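# Dispense one adhesive dot onto every gold pad

## Task

Deposit a single adhesive dot of roughly 110 microliters on every gold pad on the plate, each dot standing up (not squashed) and lying wholly inside its pad; keep adhesive off everything else, including the neighbouring pads, since anything beyond a tiny smear counts as failure (the scrap strip beside the plate may be used for trials or purging); remember that paste still flowing or trailing from the tip afterwards drops straight down wherever the tip is, so finish with the tip raised well clear above the plate and the arm moved out of the way.

## Robot and tools

Robot: a single arm carrying a dispensing head, not a gripper. A motor drives a plunger into a 55 ml barrel of paste, which exits through a plastic tip with a 3 mm opening. The tool point is the centre of the tip's open end; its own +z axis points out of the tip, i.e. downward when dispensing. The first 89 mm behind the tip is only a slim barrel about 28 mm wide; farther back a camera block (on -y) and a case (mostly on -x) stick out up to 100 mm. Tilts up to 30 degrees keep everything but the tip off a flat surface.

Scene frame: origin on the table top beneath the arm base, +z up, +y to the left when facing along +x. Reported positions are in metres, orientation as a quaternion (w,x,y,z), velocities in m/s and rad/s. Printed positions can be slightly off, more so when reaching far.

execute_actions(actions): a list of actions. Each action is a table of 1 to 15 rows; each row lasts one 1/30 s step, and if fewer than 15 rows are given the last is repeated to fill 15 steps (0.5 s per action). A row is 7 numbers in [-1, 1]: dx, dy, dz, rx, ry, rz, plunger. The first six are an offset, expressed in the tool point's own axes, from the tool pose measured when that action began (for the first action of a call, the pose in the latest result); every row refers back to that same start, not to the previous row. Scale: 1.0 equals 0.6 m of translation or 180 degrees of rotation; rx, ry, rz form one rotation vector. Each step the command is clipped to within 100 mm and 16 degrees of the measured pose, so long offsets take several actions. An empty list just returns state and images.

Plunger value: +1 pushes at 640 ul/s of barrel volume, -1 retracts at that rate, values between scale linearly, and anything within 0.01 of zero holds still. Between actions it counts as zero. Example: 110 ul is about 0.17 s at +1. Pressure must build before paste appears, so the first push (and the first after any retraction) yields less than its nominal volume; pressure persists after stopping, so paste keeps oozing, even between calls. A sufficient retraction halts flow; too much leaves a gap the next push must take up. Retracting never sucks paste back in.

move(target, speed, blocking): one 7-number row like above; the six pose numbers are an offset in tool axes from the pose in the latest result that shows one, same 0.6 m / 180 degree scale; the plunger value is applied from the start until the move ends. speed is top path speed in m/s, 0.002 to 0.5 (default 0.25); rotation is capped at twice that in rad/s. Paths last 0.5 to 10 s. The move does not avoid obstacles; faster contact hits harder, and aiming past a firm surface can trigger a fault stop because the arm is stiff. blocking=false returns after 0.5 s while motion continues; then only wait or stop are accepted until a result shows the move ended. The result adds a move: line (done, off_target, moving, held, fault) plus active limits (paced = pose clipped; held = some steps blocked, after which the arm may surge) and distance to target.

wait(seconds): 0 to 10 s, holding the last command; returns early if a running move ends. stop(): brakes a running move; needs room. zoom_image(camera, region): camera is cam_head_left or cam_head_right (both 504x504); region [x0, y0, x1, y1] in pixels from the top-left, at most 504x504. finished_scene(scene): ends the current scene, given its number; irreversible, and a reply without any tool call also ends things.

Result lines: tool pose and velocities; Hand target (where the controller is now driving); left_ml (barrel paste by motor count, pressurized paste counted as dispensed); status ready, moving, empty, or fault (stalled motor, e.g. tip blocked against a surface; cleared only by a retraction, which then must be long, or the stored pressure pours out when the tip lifts). force_n and torque_nm are one wrist sample at action end, n/a at first; a z force clearly lower than its free-air value means the tip is pressing on something, whose height equals the tool point's. Noise is up to 3.4 N and a fixed offset up to about 5.5 N. A pose unreachable line means the clearance check altered or blocked the command.

Dispensing guidance: hold the tip roughly one dot diameter above the pad, or slightly less; lower flattens the dot, touching blocks flow, higher gives a wandering thread. Keep the tip vertical, since tilt throws paste sideways. After flow stops a thread still links tip and dot; lift straight up until it snaps before any sideways travel, or a string gets dragged across the plate and onto other pads. Any leftover bead on the tip falls on the next surface approached, so purge it over the scrap strip. When finished, retract the plunger, rise well above the plate and move away.

Avoid: faults (joint torque at its load limit, or 150 N external force) stop the arm 10 s; load limits in N m are shoulder pan 300, shoulder lift 300, elbow 136, wrists 49.1 each. Motors heat while holding loads; MOTOR HOT warns at 70 °C and at 85 °C the brakes lock until cooled. Avoid slams, hard presses and anything falling. Joint ranges are listed in rad; the elbow cannot fully straighten. The simulation runs while you compose replies.

Each tool is called after "Call:" by a JSON object that holds its "fn" and its "kwargs", one argument or row to a line.

## Session

Call:
{"fn": "execute_actions", "kwargs": {
  "actions": []
}}

Scene clock: 0.00 s.
end_effector_position=(+0.6062, +0.0076, +0.2704) left_ml=42.3 status=ready force_n=(+1.7, +4.4, +4.3) torque_nm=(+1.48, -0.51, -0.13) end_effector_quat_wxyz=(+0.002, +0.701, +0.713, +0.001) end_effector_velocity=(+0.001, -0.001, +0.000) end_effector_angular_velocity=(-0.001, -0.001, -0.001)
Joint positions: [-0.296 -1.728  1.957 -1.801 -1.571 -1.866]
Joint velocities: [-0.001 -0.     0.    -0.001 -0.001  0.   ]
Motor temperatures (°C, as the motors report them): [25 27 29 33 33 36]
Hand target: +0.606, +0.008, +0.270; +0.002, +0.701, +0.713, +0.001

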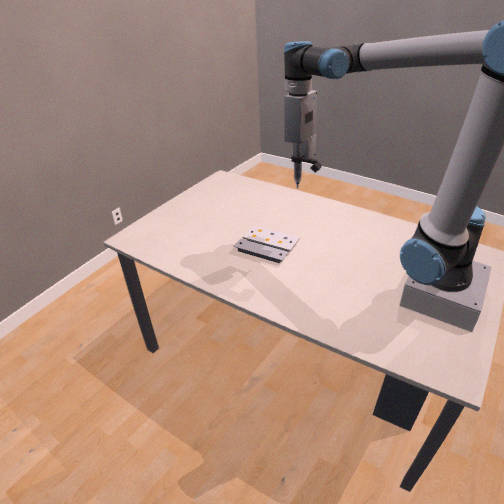

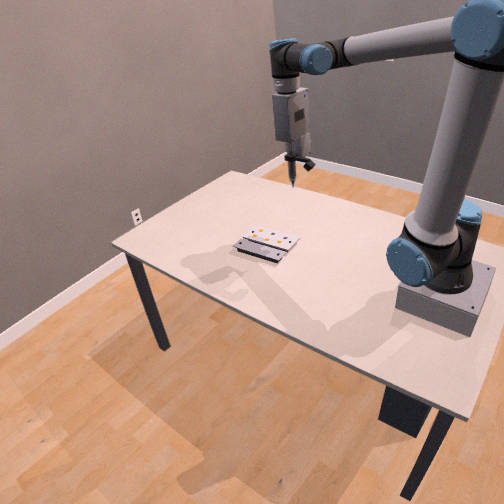

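Call:
{"fn": "zoom_image", "kwargs": {
  "camera": "cam_head_left",
  "region": [225, 215, 315, 275]
}}

Call:
{"fn": "zoom_image", "kwargs": {
  "camera": "cam_head_right",
  "region": [225, 215, 315, 275]
}}

Call:
{"fn": "zoom_image", "kwargs": {
  "camera": "cam_head_left",
  "region": [270, 150, 330, 200]
}}

Call:
{"fn": "zoom_image", "kwargs": {
  "camera": "cam_head_right",
  "region": [270, 150, 330, 200]
}}

Region (225, 215, 315, 275) of cam_head_left's 504x504 image, scaled by 5.600, with more detail than that image has.

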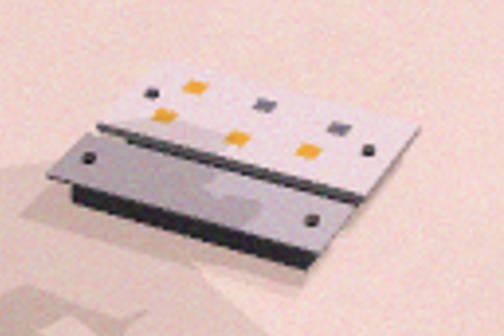

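Region (225, 215, 315, 275) of cam_head_right's 504x504 image, scaled by 5.600, with more detail than that image has.

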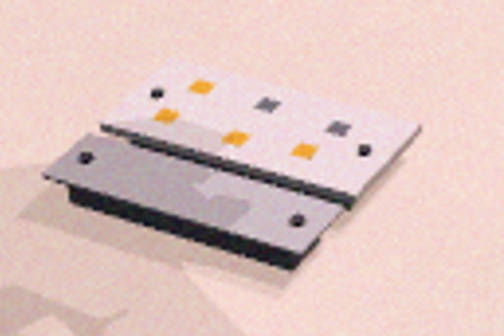

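Region (270, 150, 330, 200) of cam_head_left's 504x504 image, scaled by 8.400, with more detail than that image has.

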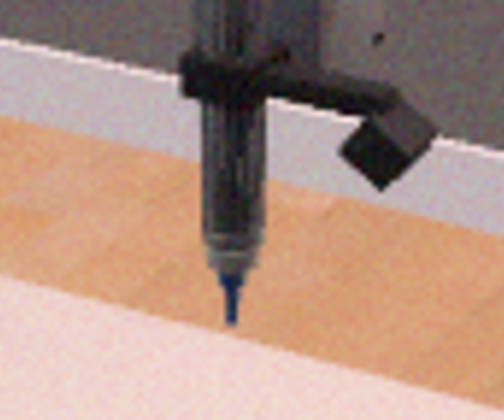

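Region (270, 150, 330, 200) of cam_head_right's 504x504 image, scaled by 8.400, with more detail than that image has.

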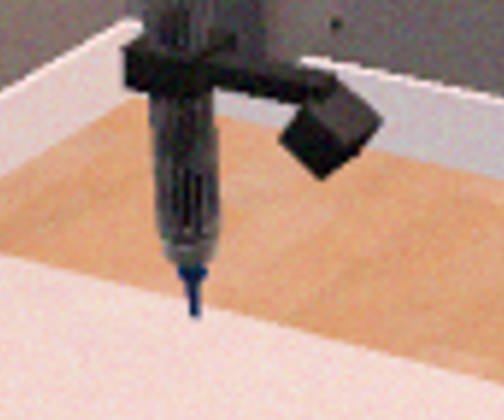

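Call:
{"fn": "zoom_image", "kwargs": {
  "camera": "cam_head_left",
  "region": [246, 224, 291, 254]
}}

Call:
{"fn": "zoom_image", "kwargs": {
  "camera": "cam_head_right",
  "region": [246, 224, 291, 254]
}}

Region (246, 224, 291, 254) of cam_head_left's 504x504 image, scaled by 11.200, with more detail than that image has.

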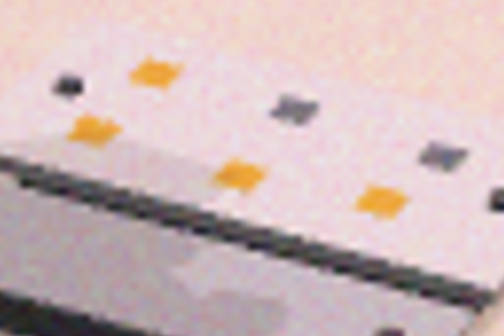

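Region (246, 224, 291, 254) of cam_head_right's 504x504 image, scaled by 11.200, with more detail than that image has.

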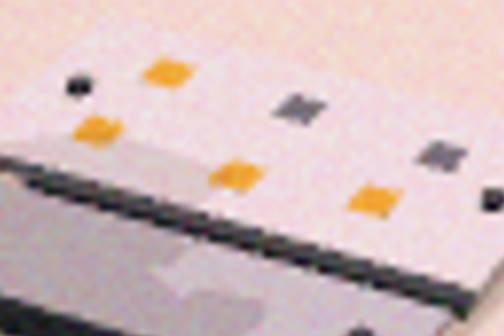

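Call:
{"fn": "move", "kwargs": {
  "target": [0.189, 0.1012, 0.389, 0, 0, 0, 0],
  "speed": 0.22
}}

Call:
{"fn": "zoom_image", "kwargs": {
  "camera": "cam_head_left",
  "region": [258, 238, 288, 258]
}}

Call:
{"fn": "zoom_image", "kwargs": {
  "camera": "cam_head_right",
  "region": [258, 238, 288, 258]
}}

Scene clock: 43.93 s.
end_effector_position=(+0.6653, +0.1217, +0.0371) left_ml=42.3 status=ready force_n=(+0.9, +2.3, +5.8) torque_nm=(+0.76, -0.20, -0.12) end_effector_quat_wxyz=(+0.002, +0.701, +0.713, +0.001) end_effector_velocity=(+0.001, -0.001, -0.001) end_effector_angular_velocity=(-0.000, -0.000, -0.002)
Joint positions: [-0.096 -1.42   2.109 -2.261 -1.571 -1.667]
Joint velocities: [-0.001  0.003 -0.001 -0.001 -0.     0.001]
Motor temperatures (°C, as the motors report them): [25 27 29 33 33 36]
Hand target: +0.665, +0.122, +0.037; +0.002, +0.701, +0.713, +0.001
Off the commanded pose: 0.001 m, 0 deg.
move: done

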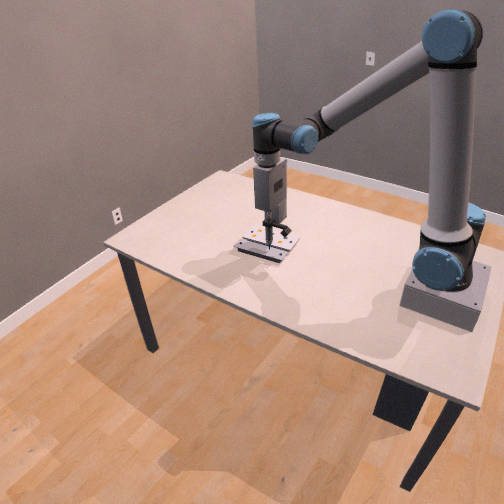

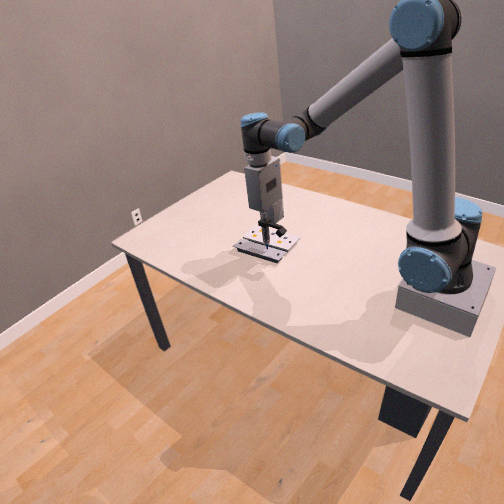

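Region (258, 238, 288, 258) of cam_head_left's 504x504 image, scaled by 16.800, with more detail than that image has.

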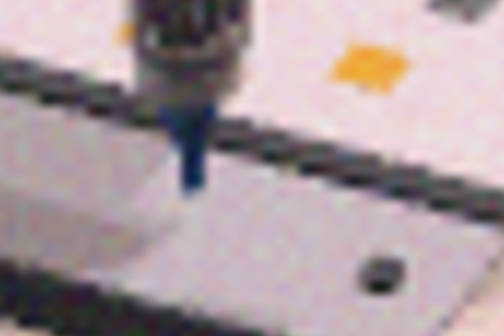

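Region (258, 238, 288, 258) of cam_head_right's 504x504 image, scaled by 16.800, with more detail than that image has.

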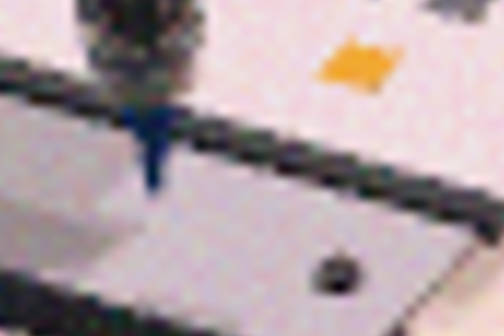

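Call:
{"fn": "execute_actions", "kwargs": {
  "actions": [
    [[0,0,0.002,0,0,0,0.65],[0,0,0.004,0,0,0,0.65],[0,0,0.006,0,0,0,0.65]]
  ]
}}

Call:
{"fn": "wait", "kwargs": {
  "seconds": 10
}}

Call:
{"fn": "zoom_image", "kwargs": {
  "camera": "cam_head_left",
  "region": [258, 240, 282, 256]
}}

Call:
{"fn": "zoom_image", "kwargs": {
  "camera": "cam_head_right",
  "region": [258, 240, 282, 256]
}}

Scene clock: 48.27 s.
end_effector_position=(+0.6653, +0.1218, +0.0336) left_ml=42.1 status=moving force_n=(+1.6, +2.0, +5.6) torque_nm=(+0.58, -0.46, -0.17) end_effector_quat_wxyz=(+0.002, +0.701, +0.713, +0.001) end_effector_velocity=(-0.000, +0.000, -0.000) end_effector_angular_velocity=(+0.000, +0.000, +0.000)
Joint positions: [-0.096 -1.416  2.112 -2.268 -1.571 -1.667]
Joint velocities: [-0.     0.     0.001 -0.     0.    -0.   ]
Motor temperatures (°C, as the motors report them): [25 27 29 33 33 36]
Hand target: +0.665, +0.122, +0.034; +0.002, +0.701, +0.713, +0.001
Off the commanded pose: 0.000 m, 0 deg.

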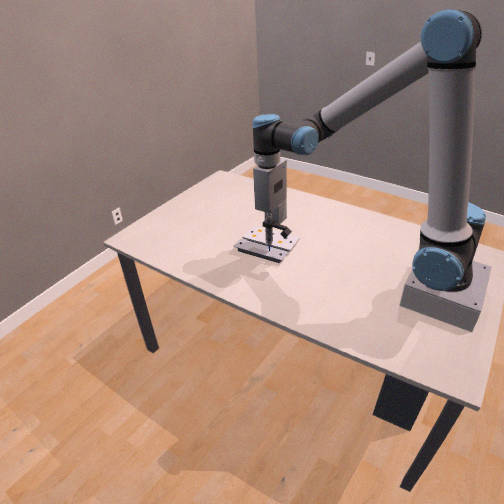

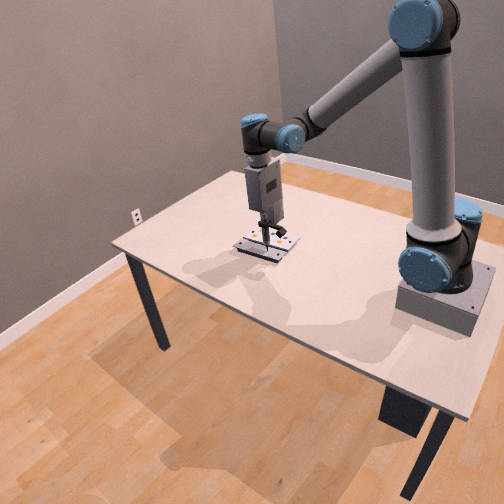

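Scene clock: 58.27 s.
end_effector_position=(+0.6653, +0.1217, +0.0336) left_ml=42.1 status=ready force_n=(+1.6, +4.1, +6.8) torque_nm=(+1.38, -0.41, -0.12) end_effector_quat_wxyz=(+0.002, +0.701, +0.713, +0.001) end_effector_velocity=(-0.001, +0.001, -0.001) end_effector_angular_velocity=(+0.000, +0.002, +0.001)
Joint positions: [-0.096 -1.416  2.112 -2.268 -1.571 -1.667]
Joint velocities: [ 0.001  0.001 -0.     0.001  0.    -0.   ]
Motor temperatures (°C, as the motors report them): [25 27 29 33 33 36]
Hand target: +0.665, +0.122, +0.034; +0.002, +0.701, +0.713, +0.001
Off the commanded pose: 0.000 m, 0 deg.
wait: 10.00 s; at rest by 0.20 s

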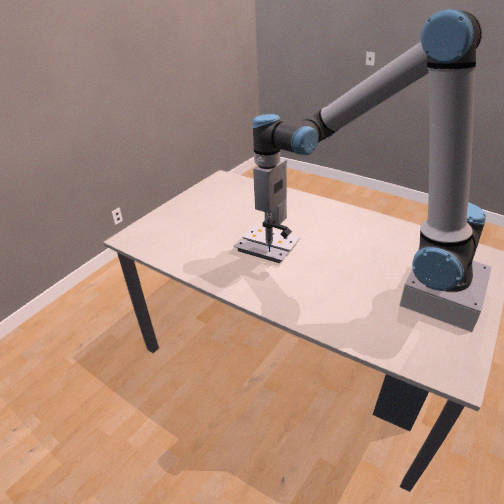

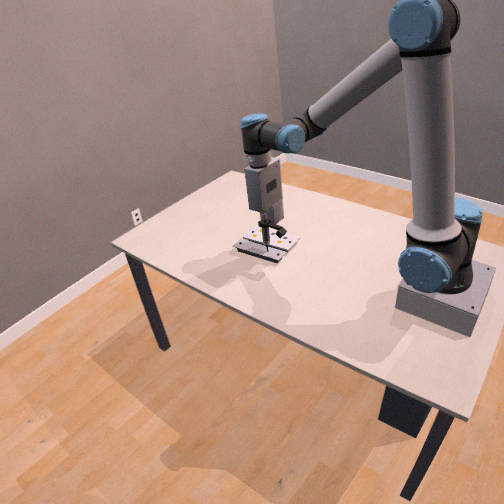

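Region (258, 240, 282, 256) of cam_head_left's 504x504 image, scaled by 21.000, with more detail than that image has.

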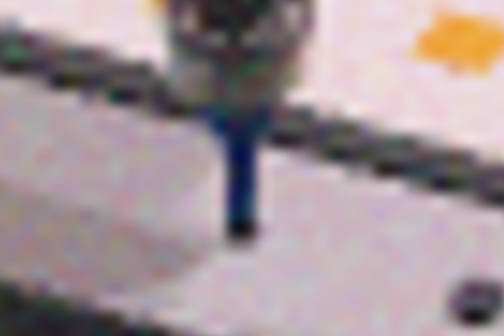

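Region (258, 240, 282, 256) of cam_head_right's 504x504 image, scaled by 21.000, with more detail than that image has.

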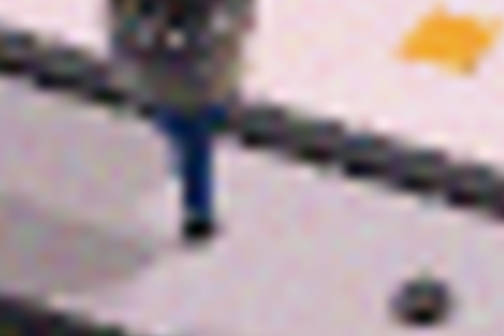

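Call:
{"fn": "execute_actions", "kwargs": {
  "actions": [
    [[0,0,-0.004,0,0,0,0],[0,0,-0.008,0,0,0,0],[0,0,-0.012,0,0,0,0],[0,0,-0.016,0,0,0,0],[0,0,-0.02,0,0,0,0],[0,0,-0.024,0,0,0,0],[0,0,-0.028,0,0,0,0],[0,0,-0.0333,0,0,0,0]]
  ]
}}

Call:
{"fn": "zoom_image", "kwargs": {
  "camera": "cam_head_left",
  "region": [258, 240, 282, 256]
}}

Call:
{"fn": "zoom_image", "kwargs": {
  "camera": "cam_head_right",
  "region": [258, 240, 282, 256]
}}

Scene clock: 63.23 s.
end_effector_position=(+0.6653, +0.1217, +0.0529) left_ml=42.1 status=ready force_n=(+0.0, +3.0, +5.6) torque_nm=(+0.94, +0.18, -0.20) end_effector_quat_wxyz=(+0.002, +0.701, +0.713, +0.001) end_effector_velocity=(-0.001, +0.000, +0.007) end_effector_angular_velocity=(+0.000, +0.002, +0.000)
Joint positions: [-0.096 -1.439  2.096 -2.23  -1.571 -1.667]
Joint velocities: [ 0.    -0.008 -0.007  0.017 -0.     0.   ]
Motor temperatures (°C, as the motors report them): [25 27 29 33 33 36]
Hand target: +0.665, +0.122, +0.054; +0.002, +0.701, +0.713, +0.001
Off the commanded pose: 0.001 m, 0 deg.

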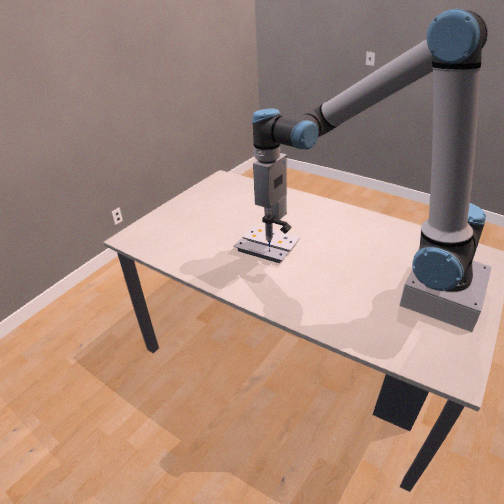

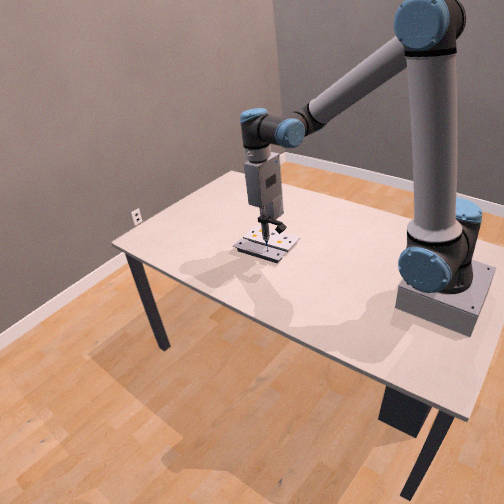

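Region (258, 240, 282, 256) of cam_head_left's 504x504 image, scaled by 21.000, with more detail than that image has.

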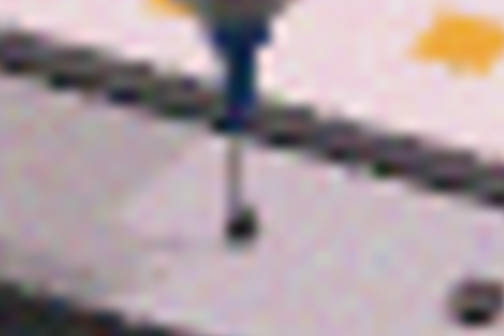

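Region (258, 240, 282, 256) of cam_head_right's 504x504 image, scaled by 21.000, with more detail than that image has.

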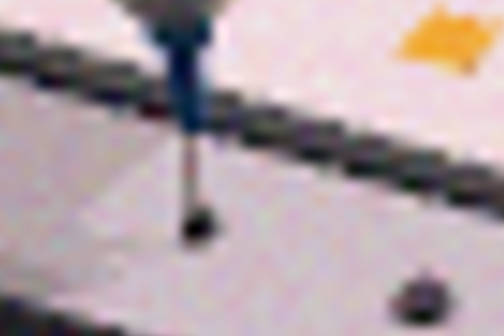

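Call:
{"fn": "execute_actions", "kwargs": {
  "actions": []
}}

Call:
{"fn": "zoom_image", "kwargs": {
  "camera": "cam_head_left",
  "region": [258, 240, 282, 256]
}}

Scene clock: 71.23 s.
end_effector_position=(+0.6653, +0.1217, +0.0535) left_ml=42.1 status=ready force_n=(+2.1, +2.7, +5.2) torque_nm=(+0.87, -0.59, -0.09) end_effector_quat_wxyz=(+0.002, +0.701, +0.713, +0.001) end_effector_velocity=(+0.001, +0.000, +0.001) end_effector_angular_velocity=(+0.000, -0.002, +0.000)
Joint positions: [-0.096 -1.439  2.096 -2.228 -1.571 -1.667]
Joint velocities: [-0.    -0.001 -0.    -0.001  0.001 -0.   ]
Motor temperatures (°C, as the motors report them): [25 27 29 33 33 36]
Hand target: +0.665, +0.122, +0.054; +0.002, +0.701, +0.713, +0.001
Off the commanded pose: 0.000 m, 0 deg.

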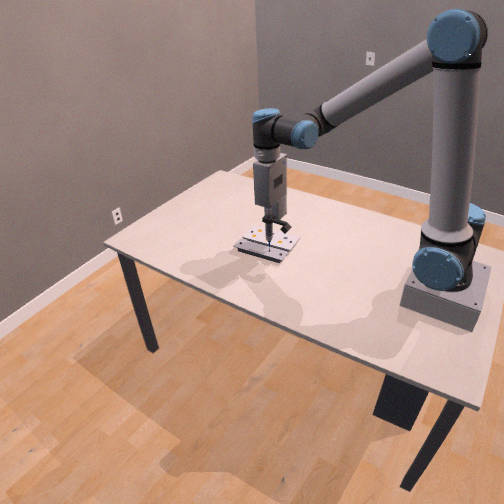

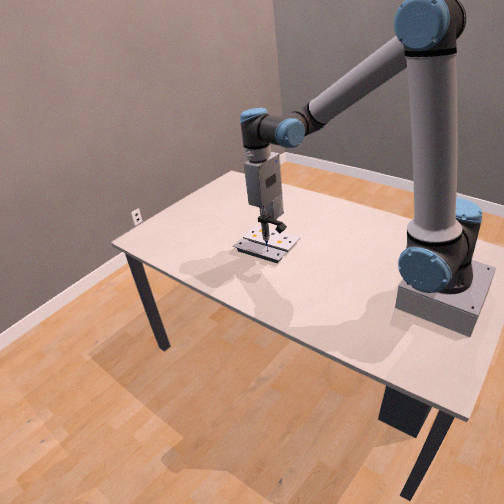

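Region (258, 240, 282, 256) of cam_head_left's 504x504 image, scaled by 21.000, with more detail than that image has.

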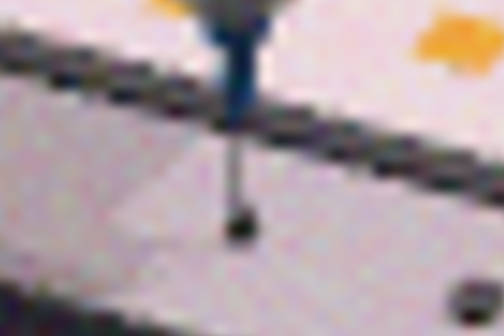

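Call:
{"fn": "wait", "kwargs": {
  "seconds": 10
}}

Call:
{"fn": "zoom_image", "kwargs": {
  "camera": "cam_head_left",
  "region": [258, 240, 282, 256]
}}

Scene clock: 83.33 s.
end_effector_position=(+0.6653, +0.1217, +0.0535) left_ml=42.1 status=ready force_n=(+2.1, +4.5, +5.8) torque_nm=(+1.53, -0.62, -0.16) end_effector_quat_wxyz=(+0.002, +0.701, +0.713, +0.001) end_effector_velocity=(-0.000, +0.001, -0.000) end_effector_angular_velocity=(+0.000, +0.001, +0.002)
Joint positions: [-0.096 -1.439  2.096 -2.228 -1.571 -1.667]
Joint velocities: [ 0.002  0.001 -0.     0.     0.    -0.   ]
Motor temperatures (°C, as the motors report them): [25 27 29 33 33 36]
Hand target: +0.665, +0.122, +0.054; +0.002, +0.701, +0.713, +0.001
Off the commanded pose: 0.000 m, 0 deg.
wait: 10.00 s; at rest from the start

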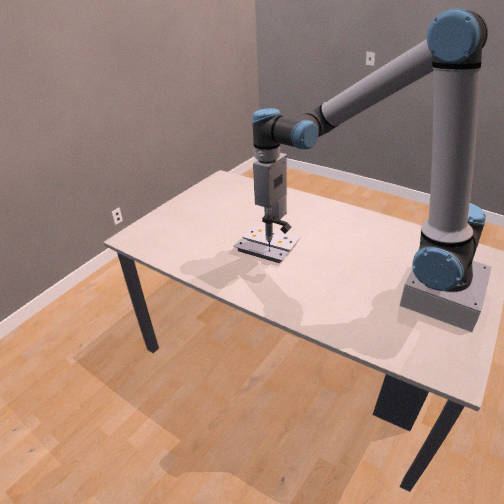

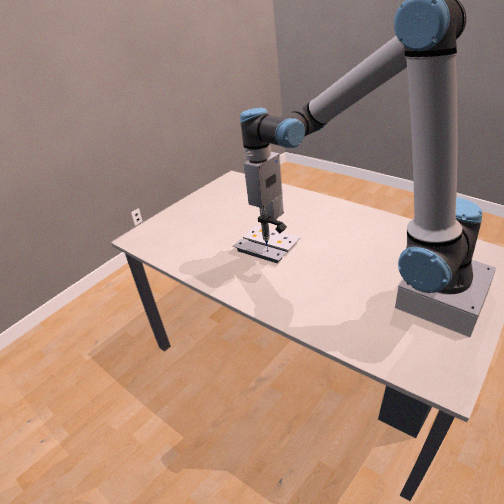

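Region (258, 240, 282, 256) of cam_head_left's 504x504 image, scaled by 21.000, with more detail than that image has.

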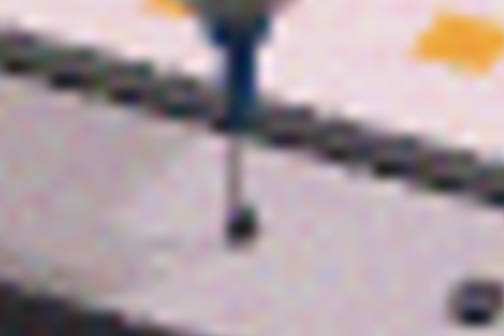

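The dot isn't growing, so the paste is just stringier here. I'll raise the tip further.

Call:
{"fn": "execute_actions", "kwargs": {
  "actions": [
    [[0,0,-0.004,0,0,0,0],[0,0,-0.008,0,0,0,0],[0,0,-0.012,0,0,0,0],[0,0,-0.0167,0,0,0,0]]
  ]
}}

Call:
{"fn": "zoom_image", "kwargs": {
  "camera": "cam_head_left",
  "region": [255, 235, 285, 255]
}}

Call:
{"fn": "zoom_image", "kwargs": {
  "camera": "cam_head_right",
  "region": [255, 235, 285, 255]
}}

Scene clock: 86.20 s.
end_effector_position=(+0.6652, +0.1218, +0.0634) left_ml=42.1 status=ready force_n=(+1.0, +3.6, +4.5) torque_nm=(+1.19, -0.25, -0.13) end_effector_quat_wxyz=(+0.002, +0.701, +0.713, +0.001) end_effector_velocity=(+0.000, -0.001, +0.001) end_effector_angular_velocity=(-0.001, +0.000, -0.000)
Joint positions: [-0.096 -1.45   2.087 -2.208 -1.571 -1.667]
Joint velocities: [-0.    -0.001 -0.001  0.002 -0.001 -0.   ]
Motor temperatures (°C, as the motors report them): [25 27 29 33 33 36]
Hand target: +0.665, +0.122, +0.064; +0.002, +0.701, +0.713, +0.001
Off the commanded pose: 0.000 m, 0 deg.

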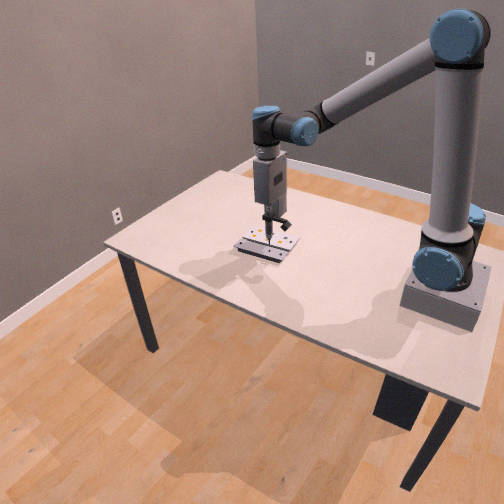

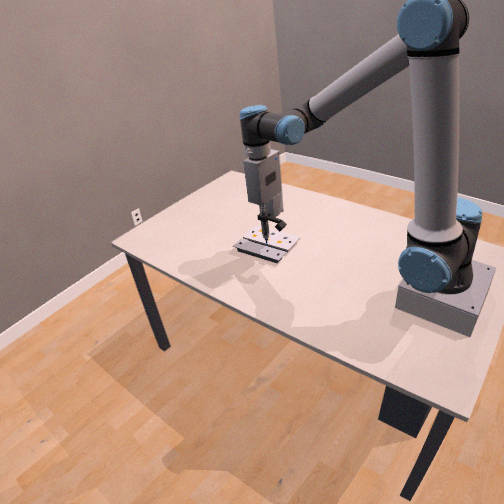

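Region (255, 235, 285, 255) of cam_head_left's 504x504 image, scaled by 16.800, with more detail than that image has.

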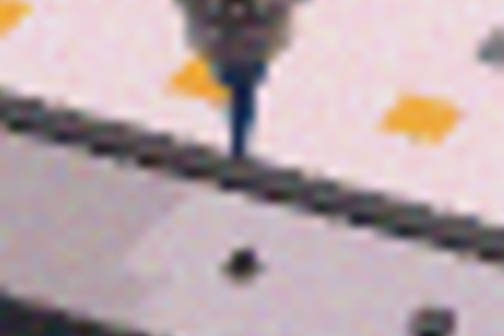

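Region (255, 235, 285, 255) of cam_head_right's 504x504 image, scaled by 16.800, with more detail than that image has.

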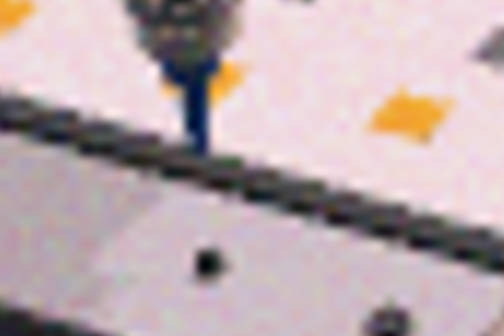

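Call:
{"fn": "move", "kwargs": {
  "target": [-0.1266, -0.0075, 0, 0, 0, 0, 0],
  "speed": 0.15
}}

Call:
{"fn": "zoom_image", "kwargs": {
  "camera": "cam_head_left",
  "region": [265, 228, 295, 248]
}}

Call:
{"fn": "zoom_image", "kwargs": {
  "camera": "cam_head_right",
  "region": [265, 228, 295, 248]
}}

Scene clock: 91.53 s.
end_effector_position=(+0.6620, +0.0458, +0.0635) left_ml=42.1 status=ready force_n=(+0.3, +1.3, +5.2) torque_nm=(+0.45, +0.06, -0.15) end_effector_quat_wxyz=(+0.002, +0.701, +0.713, +0.001) end_effector_velocity=(+0.000, -0.003, +0.000) end_effector_angular_velocity=(-0.001, -0.000, -0.002)
Joint positions: [-0.213 -1.47   2.11  -2.211 -1.571 -1.784]
Joint velocities: [-0.004 -0.     0.    -0.    -0.    -0.002]
Motor temperatures (°C, as the motors report them): [25 27 29 33 33 36]
Hand target: +0.662, +0.046, +0.064; +0.002, +0.701, +0.713, +0.001
Off the commanded pose: 0.000 m, 0 deg.
move: done

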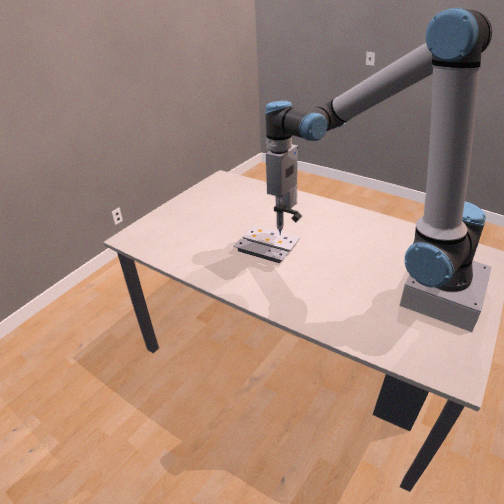

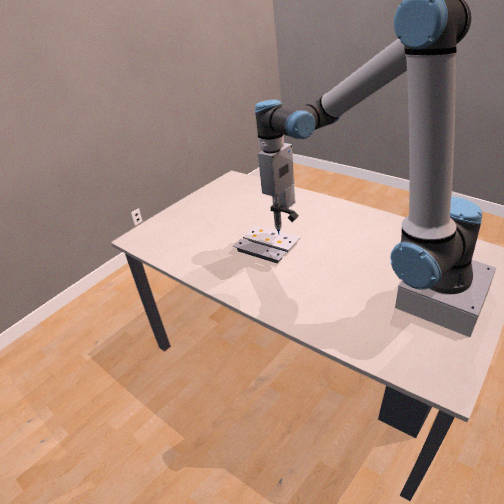

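Region (265, 228, 295, 248) of cam_head_left's 504x504 image, scaled by 16.800, with more detail than that image has.

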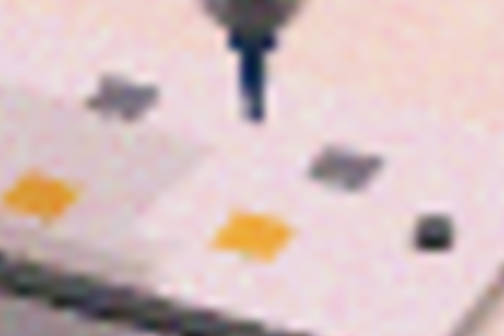

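Region (265, 228, 295, 248) of cam_head_right's 504x504 image, scaled by 16.800, with more detail than that image has.

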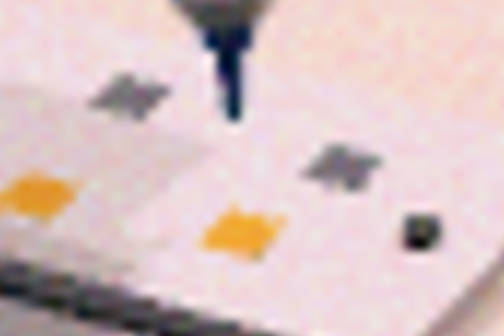

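Call:
{"fn": "execute_actions", "kwargs": {
  "actions": [
    [[0,0,0.004,0,0,0,0],[0,0,0.01,0,0,0,0],[0,0,0.017,0,0,0,0],[0,0,0.025,0,0,0,0],[0,0,0.033,0,0,0,0],[0,0,0.04,0,0,0,0],[0,0,0.046,0,0,0,0],[0,0,0.0505,0,0,0,0]]
  ]
}}

Call:
{"fn": "execute_actions", "kwargs": {
  "actions": []
}}

Call:
{"fn": "zoom_image", "kwargs": {
  "camera": "cam_head_left",
  "region": [268, 232, 292, 248]
}}

Call:
{"fn": "zoom_image", "kwargs": {
  "camera": "cam_head_right",
  "region": [268, 232, 292, 248]
}}

Scene clock: 95.33 s.
end_effector_position=(+0.6619, +0.0458, +0.0341) left_ml=42.1 status=ready force_n=(+1.5, +3.3, +5.8) torque_nm=(+1.06, -0.45, -0.09) end_effector_quat_wxyz=(+0.002, +0.701, +0.713, +0.001) end_effector_velocity=(+0.001, +0.001, -0.011) end_effector_angular_velocity=(+0.000, -0.001, +0.002)
Joint positions: [-0.213 -1.436  2.135 -2.271 -1.571 -1.784]
Joint velocities: [ 0.002  0.015  0.007 -0.023  0.     0.   ]
Motor temperatures (°C, as the motors report them): [25 27 29 33 33 36]
Hand target: +0.662, +0.046, +0.033; +0.002, +0.701, +0.713, +0.001
Off the commanded pose: 0.001 m, 0 deg.

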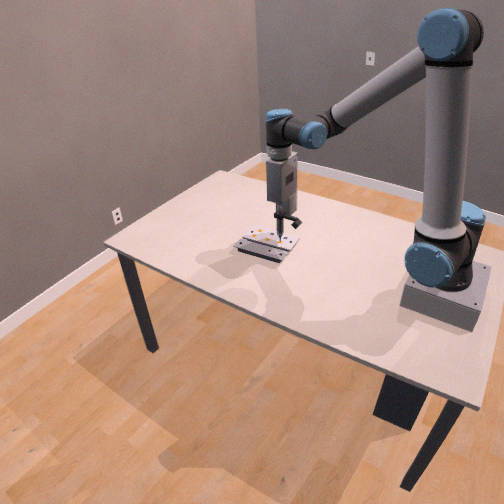

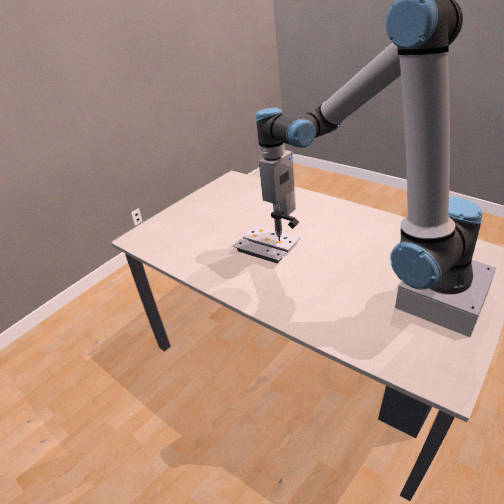

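Scene clock: 95.33 s.
end_effector_position=(+0.6619, +0.0458, +0.0341) left_ml=42.1 status=ready force_n=(+1.5, +3.3, +5.8) torque_nm=(+1.06, -0.45, -0.09) end_effector_quat_wxyz=(+0.002, +0.701, +0.713, +0.001) end_effector_velocity=(+0.001, +0.001, -0.011) end_effector_angular_velocity=(+0.000, -0.001, +0.002)
Joint positions: [-0.213 -1.436  2.135 -2.271 -1.571 -1.784]
Joint velocities: [ 0.002  0.015  0.007 -0.023  0.     0.   ]
Motor temperatures (°C, as the motors report them): [25 27 29 33 33 36]
Hand target: +0.662, +0.046, +0.033; +0.002, +0.701, +0.713, +0.001
Off the commanded pose: 0.001 m, 0 deg.

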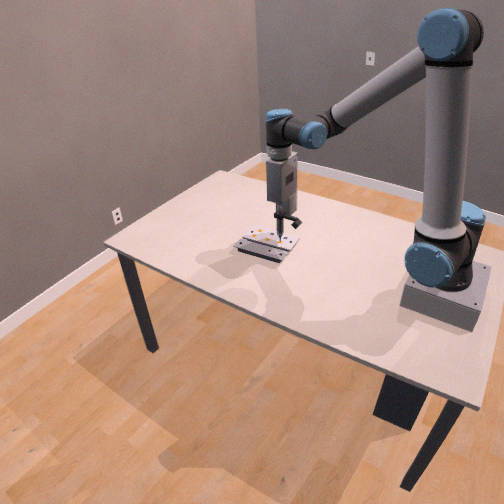

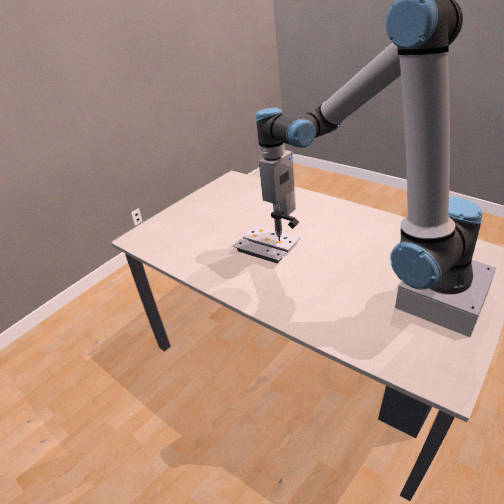

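Region (268, 232, 292, 248) of cam_head_left's 504x504 image, scaled by 21.000, with more detail than that image has.

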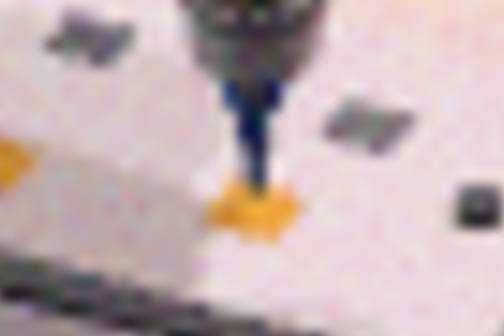

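Region (268, 232, 292, 248) of cam_head_right's 504x504 image, scaled by 21.000, with more detail than that image has.

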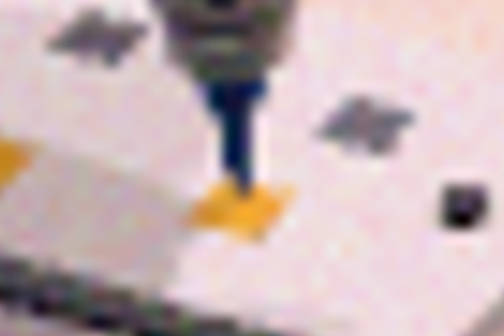

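Call:
{"fn": "execute_actions", "kwargs": {
  "actions": [
    [[0,0,0.0017,0,0,0,0.344]]
  ]
}}

Call:
{"fn": "wait", "kwargs": {
  "seconds": 10
}}

Call:
{"fn": "zoom_image", "kwargs": {
  "camera": "cam_head_left",
  "region": [268, 232, 292, 248]
}}

Scene clock: 98.87 s.
end_effector_position=(+0.6619, +0.0458, +0.0331) left_ml=42.0 status=moving force_n=(+0.3, +2.8, +6.4) torque_nm=(+0.94, +0.09, -0.14) end_effector_quat_wxyz=(+0.002, +0.701, +0.713, +0.001) end_effector_velocity=(+0.001, +0.000, +0.001) end_effector_angular_velocity=(-0.001, -0.002, +0.002)
Joint positions: [-0.213 -1.434  2.136 -2.273 -1.571 -1.784]
Joint velocities: [ 0.001 -0.001  0.    -0.001 -0.    -0.001]
Motor temperatures (°C, as the motors report them): [25 27 29 33 33 36]
Hand target: +0.662, +0.046, +0.033; +0.002, +0.701, +0.713, +0.001
Off the commanded pose: 0.000 m, 0 deg.

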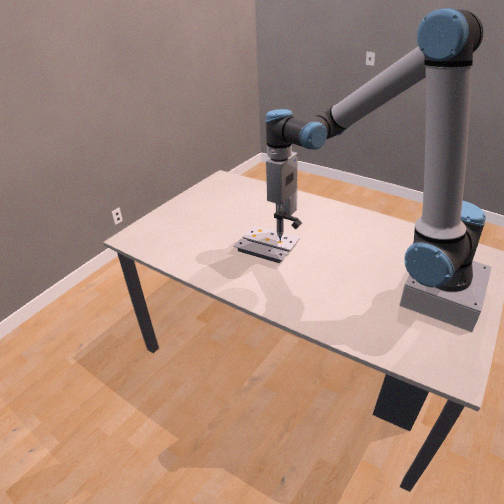

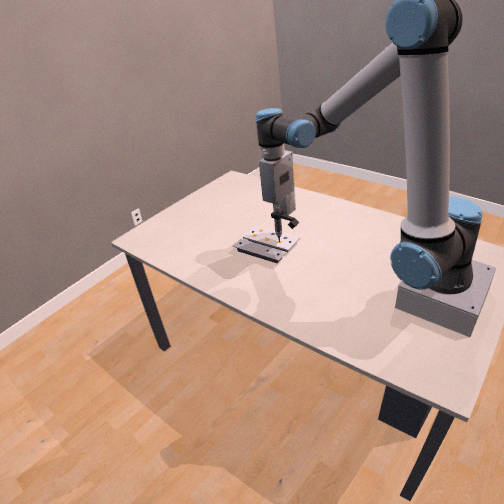

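Scene clock: 108.87 s.
end_effector_position=(+0.6619, +0.0458, +0.0331) left_ml=42.0 status=ready force_n=(+1.8, +3.0, +6.2) torque_nm=(+0.99, -0.58, -0.17) end_effector_quat_wxyz=(+0.002, +0.701, +0.713, +0.001) end_effector_velocity=(+0.000, +0.000, +0.001) end_effector_angular_velocity=(+0.000, -0.001, -0.001)
Joint positions: [-0.213 -1.434  2.136 -2.273 -1.571 -1.784]
Joint velocities: [-0.    -0.001 -0.     0.     0.001  0.   ]
Motor temperatures (°C, as the motors report them): [25 27 29 33 33 36]
Hand target: +0.662, +0.046, +0.033; +0.002, +0.701, +0.713, +0.001
Off the commanded pose: 0.000 m, 0 deg.
wait: 10.00 s; at rest by 0.20 s

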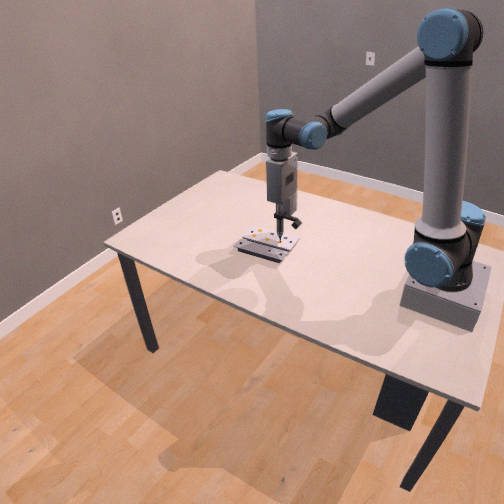

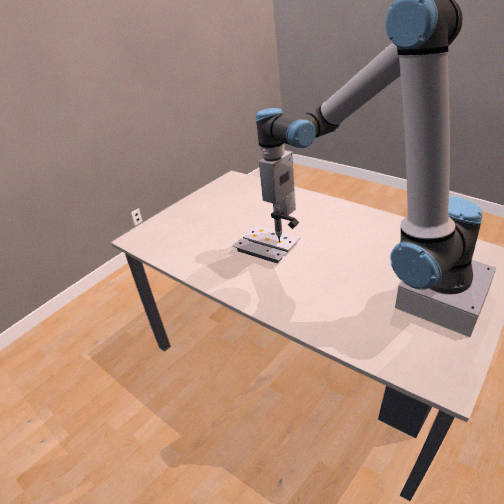

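Region (268, 232, 292, 248) of cam_head_left's 504x504 image, scaled by 21.000, with more detail than that image has.

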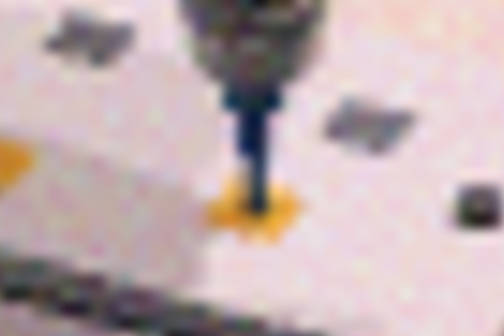

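Call:
{"fn": "wait", "kwargs": {
  "seconds": 10
}}

Call:
{"fn": "execute_actions", "kwargs": {
  "actions": [
    [[0,0,-0.004,0,0,0,0],[0,0,-0.01,0,0,0,0],[0,0,-0.017,0,0,0,0],[0,0,-0.025,0,0,0,0],[0,0,-0.033,0,0,0,0],[0,0,-0.04,0,0,0,0],[0,0,-0.047,0,0,0,0],[0,0,-0.0533,0,0,0,0]]
  ]
}}

Call:
{"fn": "zoom_image", "kwargs": {
  "camera": "cam_head_left",
  "region": [265, 228, 295, 248]
}}

Call:
{"fn": "zoom_image", "kwargs": {
  "camera": "cam_head_right",
  "region": [265, 228, 295, 248]
}}

Scene clock: 121.57 s.
end_effector_position=(+0.6619, +0.0458, +0.0331) left_ml=42.0 status=ready force_n=(+1.4, +2.2, +6.0) torque_nm=(+0.73, -0.38, -0.07) end_effector_quat_wxyz=(+0.002, +0.701, +0.713, +0.001) end_effector_velocity=(+0.000, -0.000, +0.000) end_effector_angular_velocity=(-0.001, +0.000, -0.000)
Joint positions: [-0.213 -1.434  2.136 -2.273 -1.571 -1.784]
Joint velocities: [-0.     0.    -0.     0.    -0.001  0.   ]
Motor temperatures (°C, as the motors report them): [25 27 29 33 33 36]
Hand target: +0.662, +0.046, +0.033; +0.002, +0.701, +0.713, +0.001
Off the commanded pose: 0.000 m, 0 deg.
wait: 10.00 s; at rest from the start

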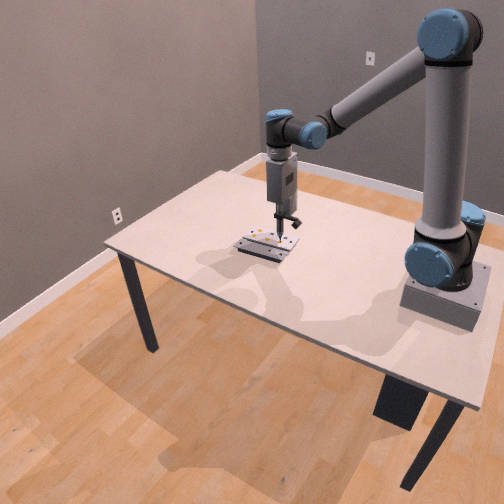

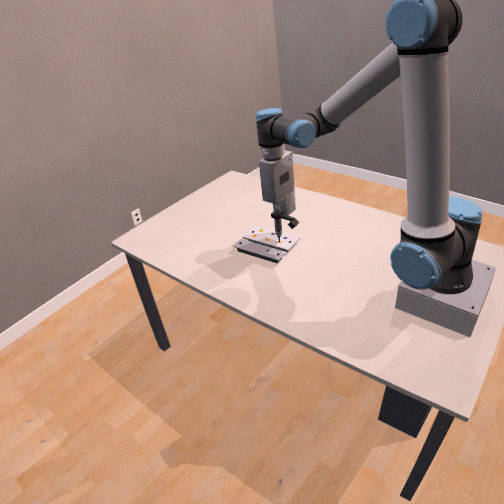

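Scene clock: 122.07 s.
end_effector_position=(+0.6619, +0.0458, +0.0641) left_ml=42.0 status=ready force_n=(+0.4, +1.9, +6.7) torque_nm=(+0.57, +0.00, -0.10) end_effector_quat_wxyz=(+0.002, +0.701, +0.713, +0.001) end_effector_velocity=(-0.001, -0.001, +0.012) end_effector_angular_velocity=(-0.001, +0.002, -0.001)
Joint positions: [-0.213 -1.471  2.11  -2.21  -1.571 -1.784]
Joint velocities: [-0.001 -0.013 -0.011  0.026 -0.001  0.   ]
Motor temperatures (°C, as the motors report them): [25 27 29 33 33 36]
Hand target: +0.662, +0.046, +0.065; +0.002, +0.701, +0.713, +0.001
Off the commanded pose: 0.001 m, 0 deg.

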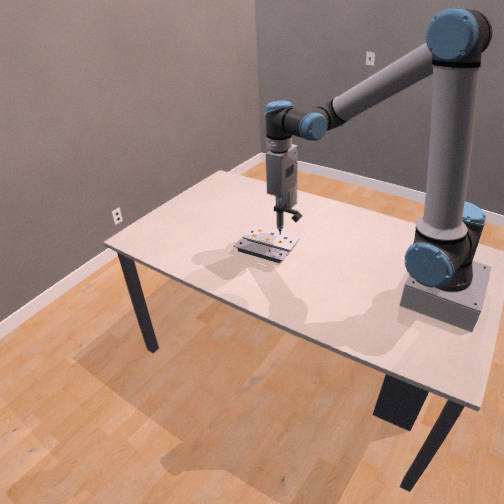

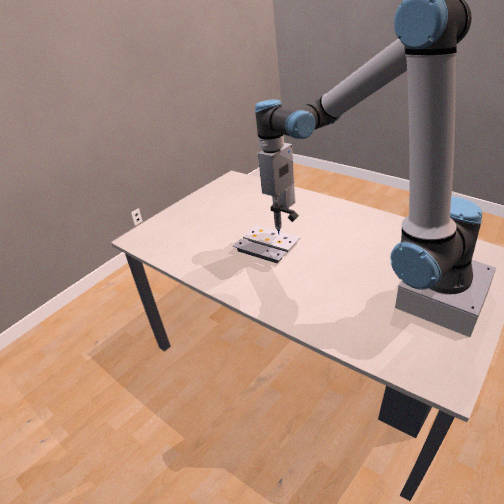

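Region (265, 228, 295, 248) of cam_head_left's 504x504 image, scaled by 16.800, with more detail than that image has.

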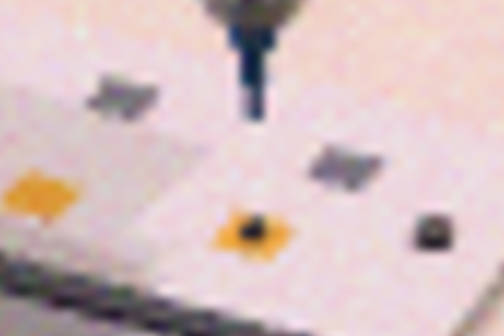

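Region (265, 228, 295, 248) of cam_head_right's 504x504 image, scaled by 16.800, with more detail than that image has.

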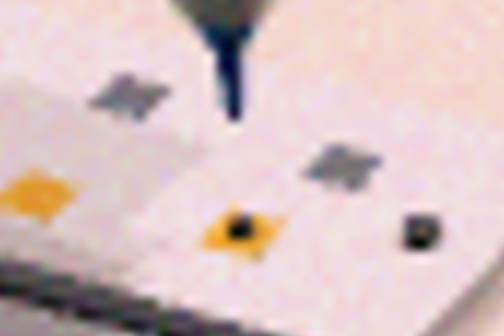

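Call:
{"fn": "execute_actions", "kwargs": {
  "actions": [
    [[0.0008,0.004,0,0,0,0,0],[0.0023,0.011,0,0,0,0,0],[0.0044,0.021,0.001,0,0,0,0],[0.0069,0.033,0.002,0,0,0,0],[0.0096,0.046,0.004,0,0,0,0],[0.0123,0.059,0.006,0,0,0,0],[0.0148,0.071,0.009,0,0,0,0],[0.0169,0.081,0.012,0,0,0,0],[0.0182,0.087,0.014,0,0,0,0],[0.0188,0.09,0.015,0,0,0,0]]
  ]
}}

Scene clock: 126.10 s.
end_effector_position=(+0.7132, +0.0576, +0.0559) left_ml=42.0 status=ready force_n=(+2.3, +2.6, +3.5) torque_nm=(+0.90, -0.72, -0.09) end_effector_quat_wxyz=(+0.002, +0.701, +0.713, +0.001) end_effector_velocity=(+0.031, +0.005, -0.009) end_effector_angular_velocity=(-0.002, +0.004, +0.000)
Joint positions: [-0.182 -1.382  2.022 -2.212 -1.57  -1.753]
Joint velocities: [ 0.017  0.059 -0.055 -0.    -0.002  0.016]
Motor temperatures (°C, as the motors report them): [25 27 29 33 33 36]
Hand target: +0.716, +0.058, +0.055; +0.002, +0.701, +0.713, +0.001
Off the commanded pose: 0.003 m, 0 deg.

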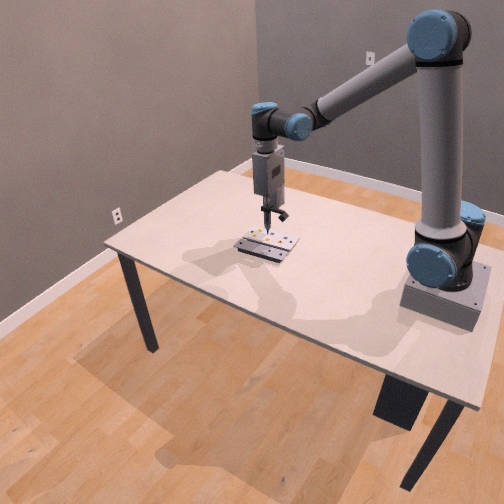

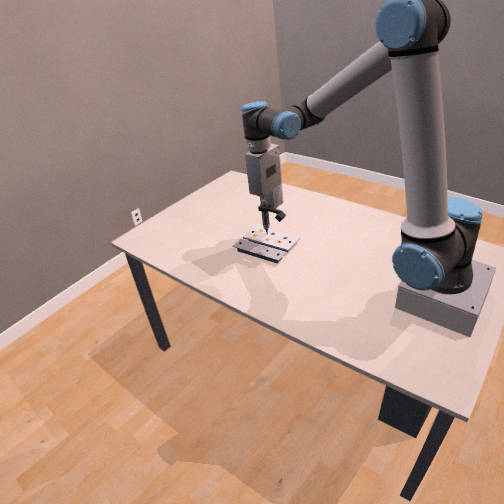

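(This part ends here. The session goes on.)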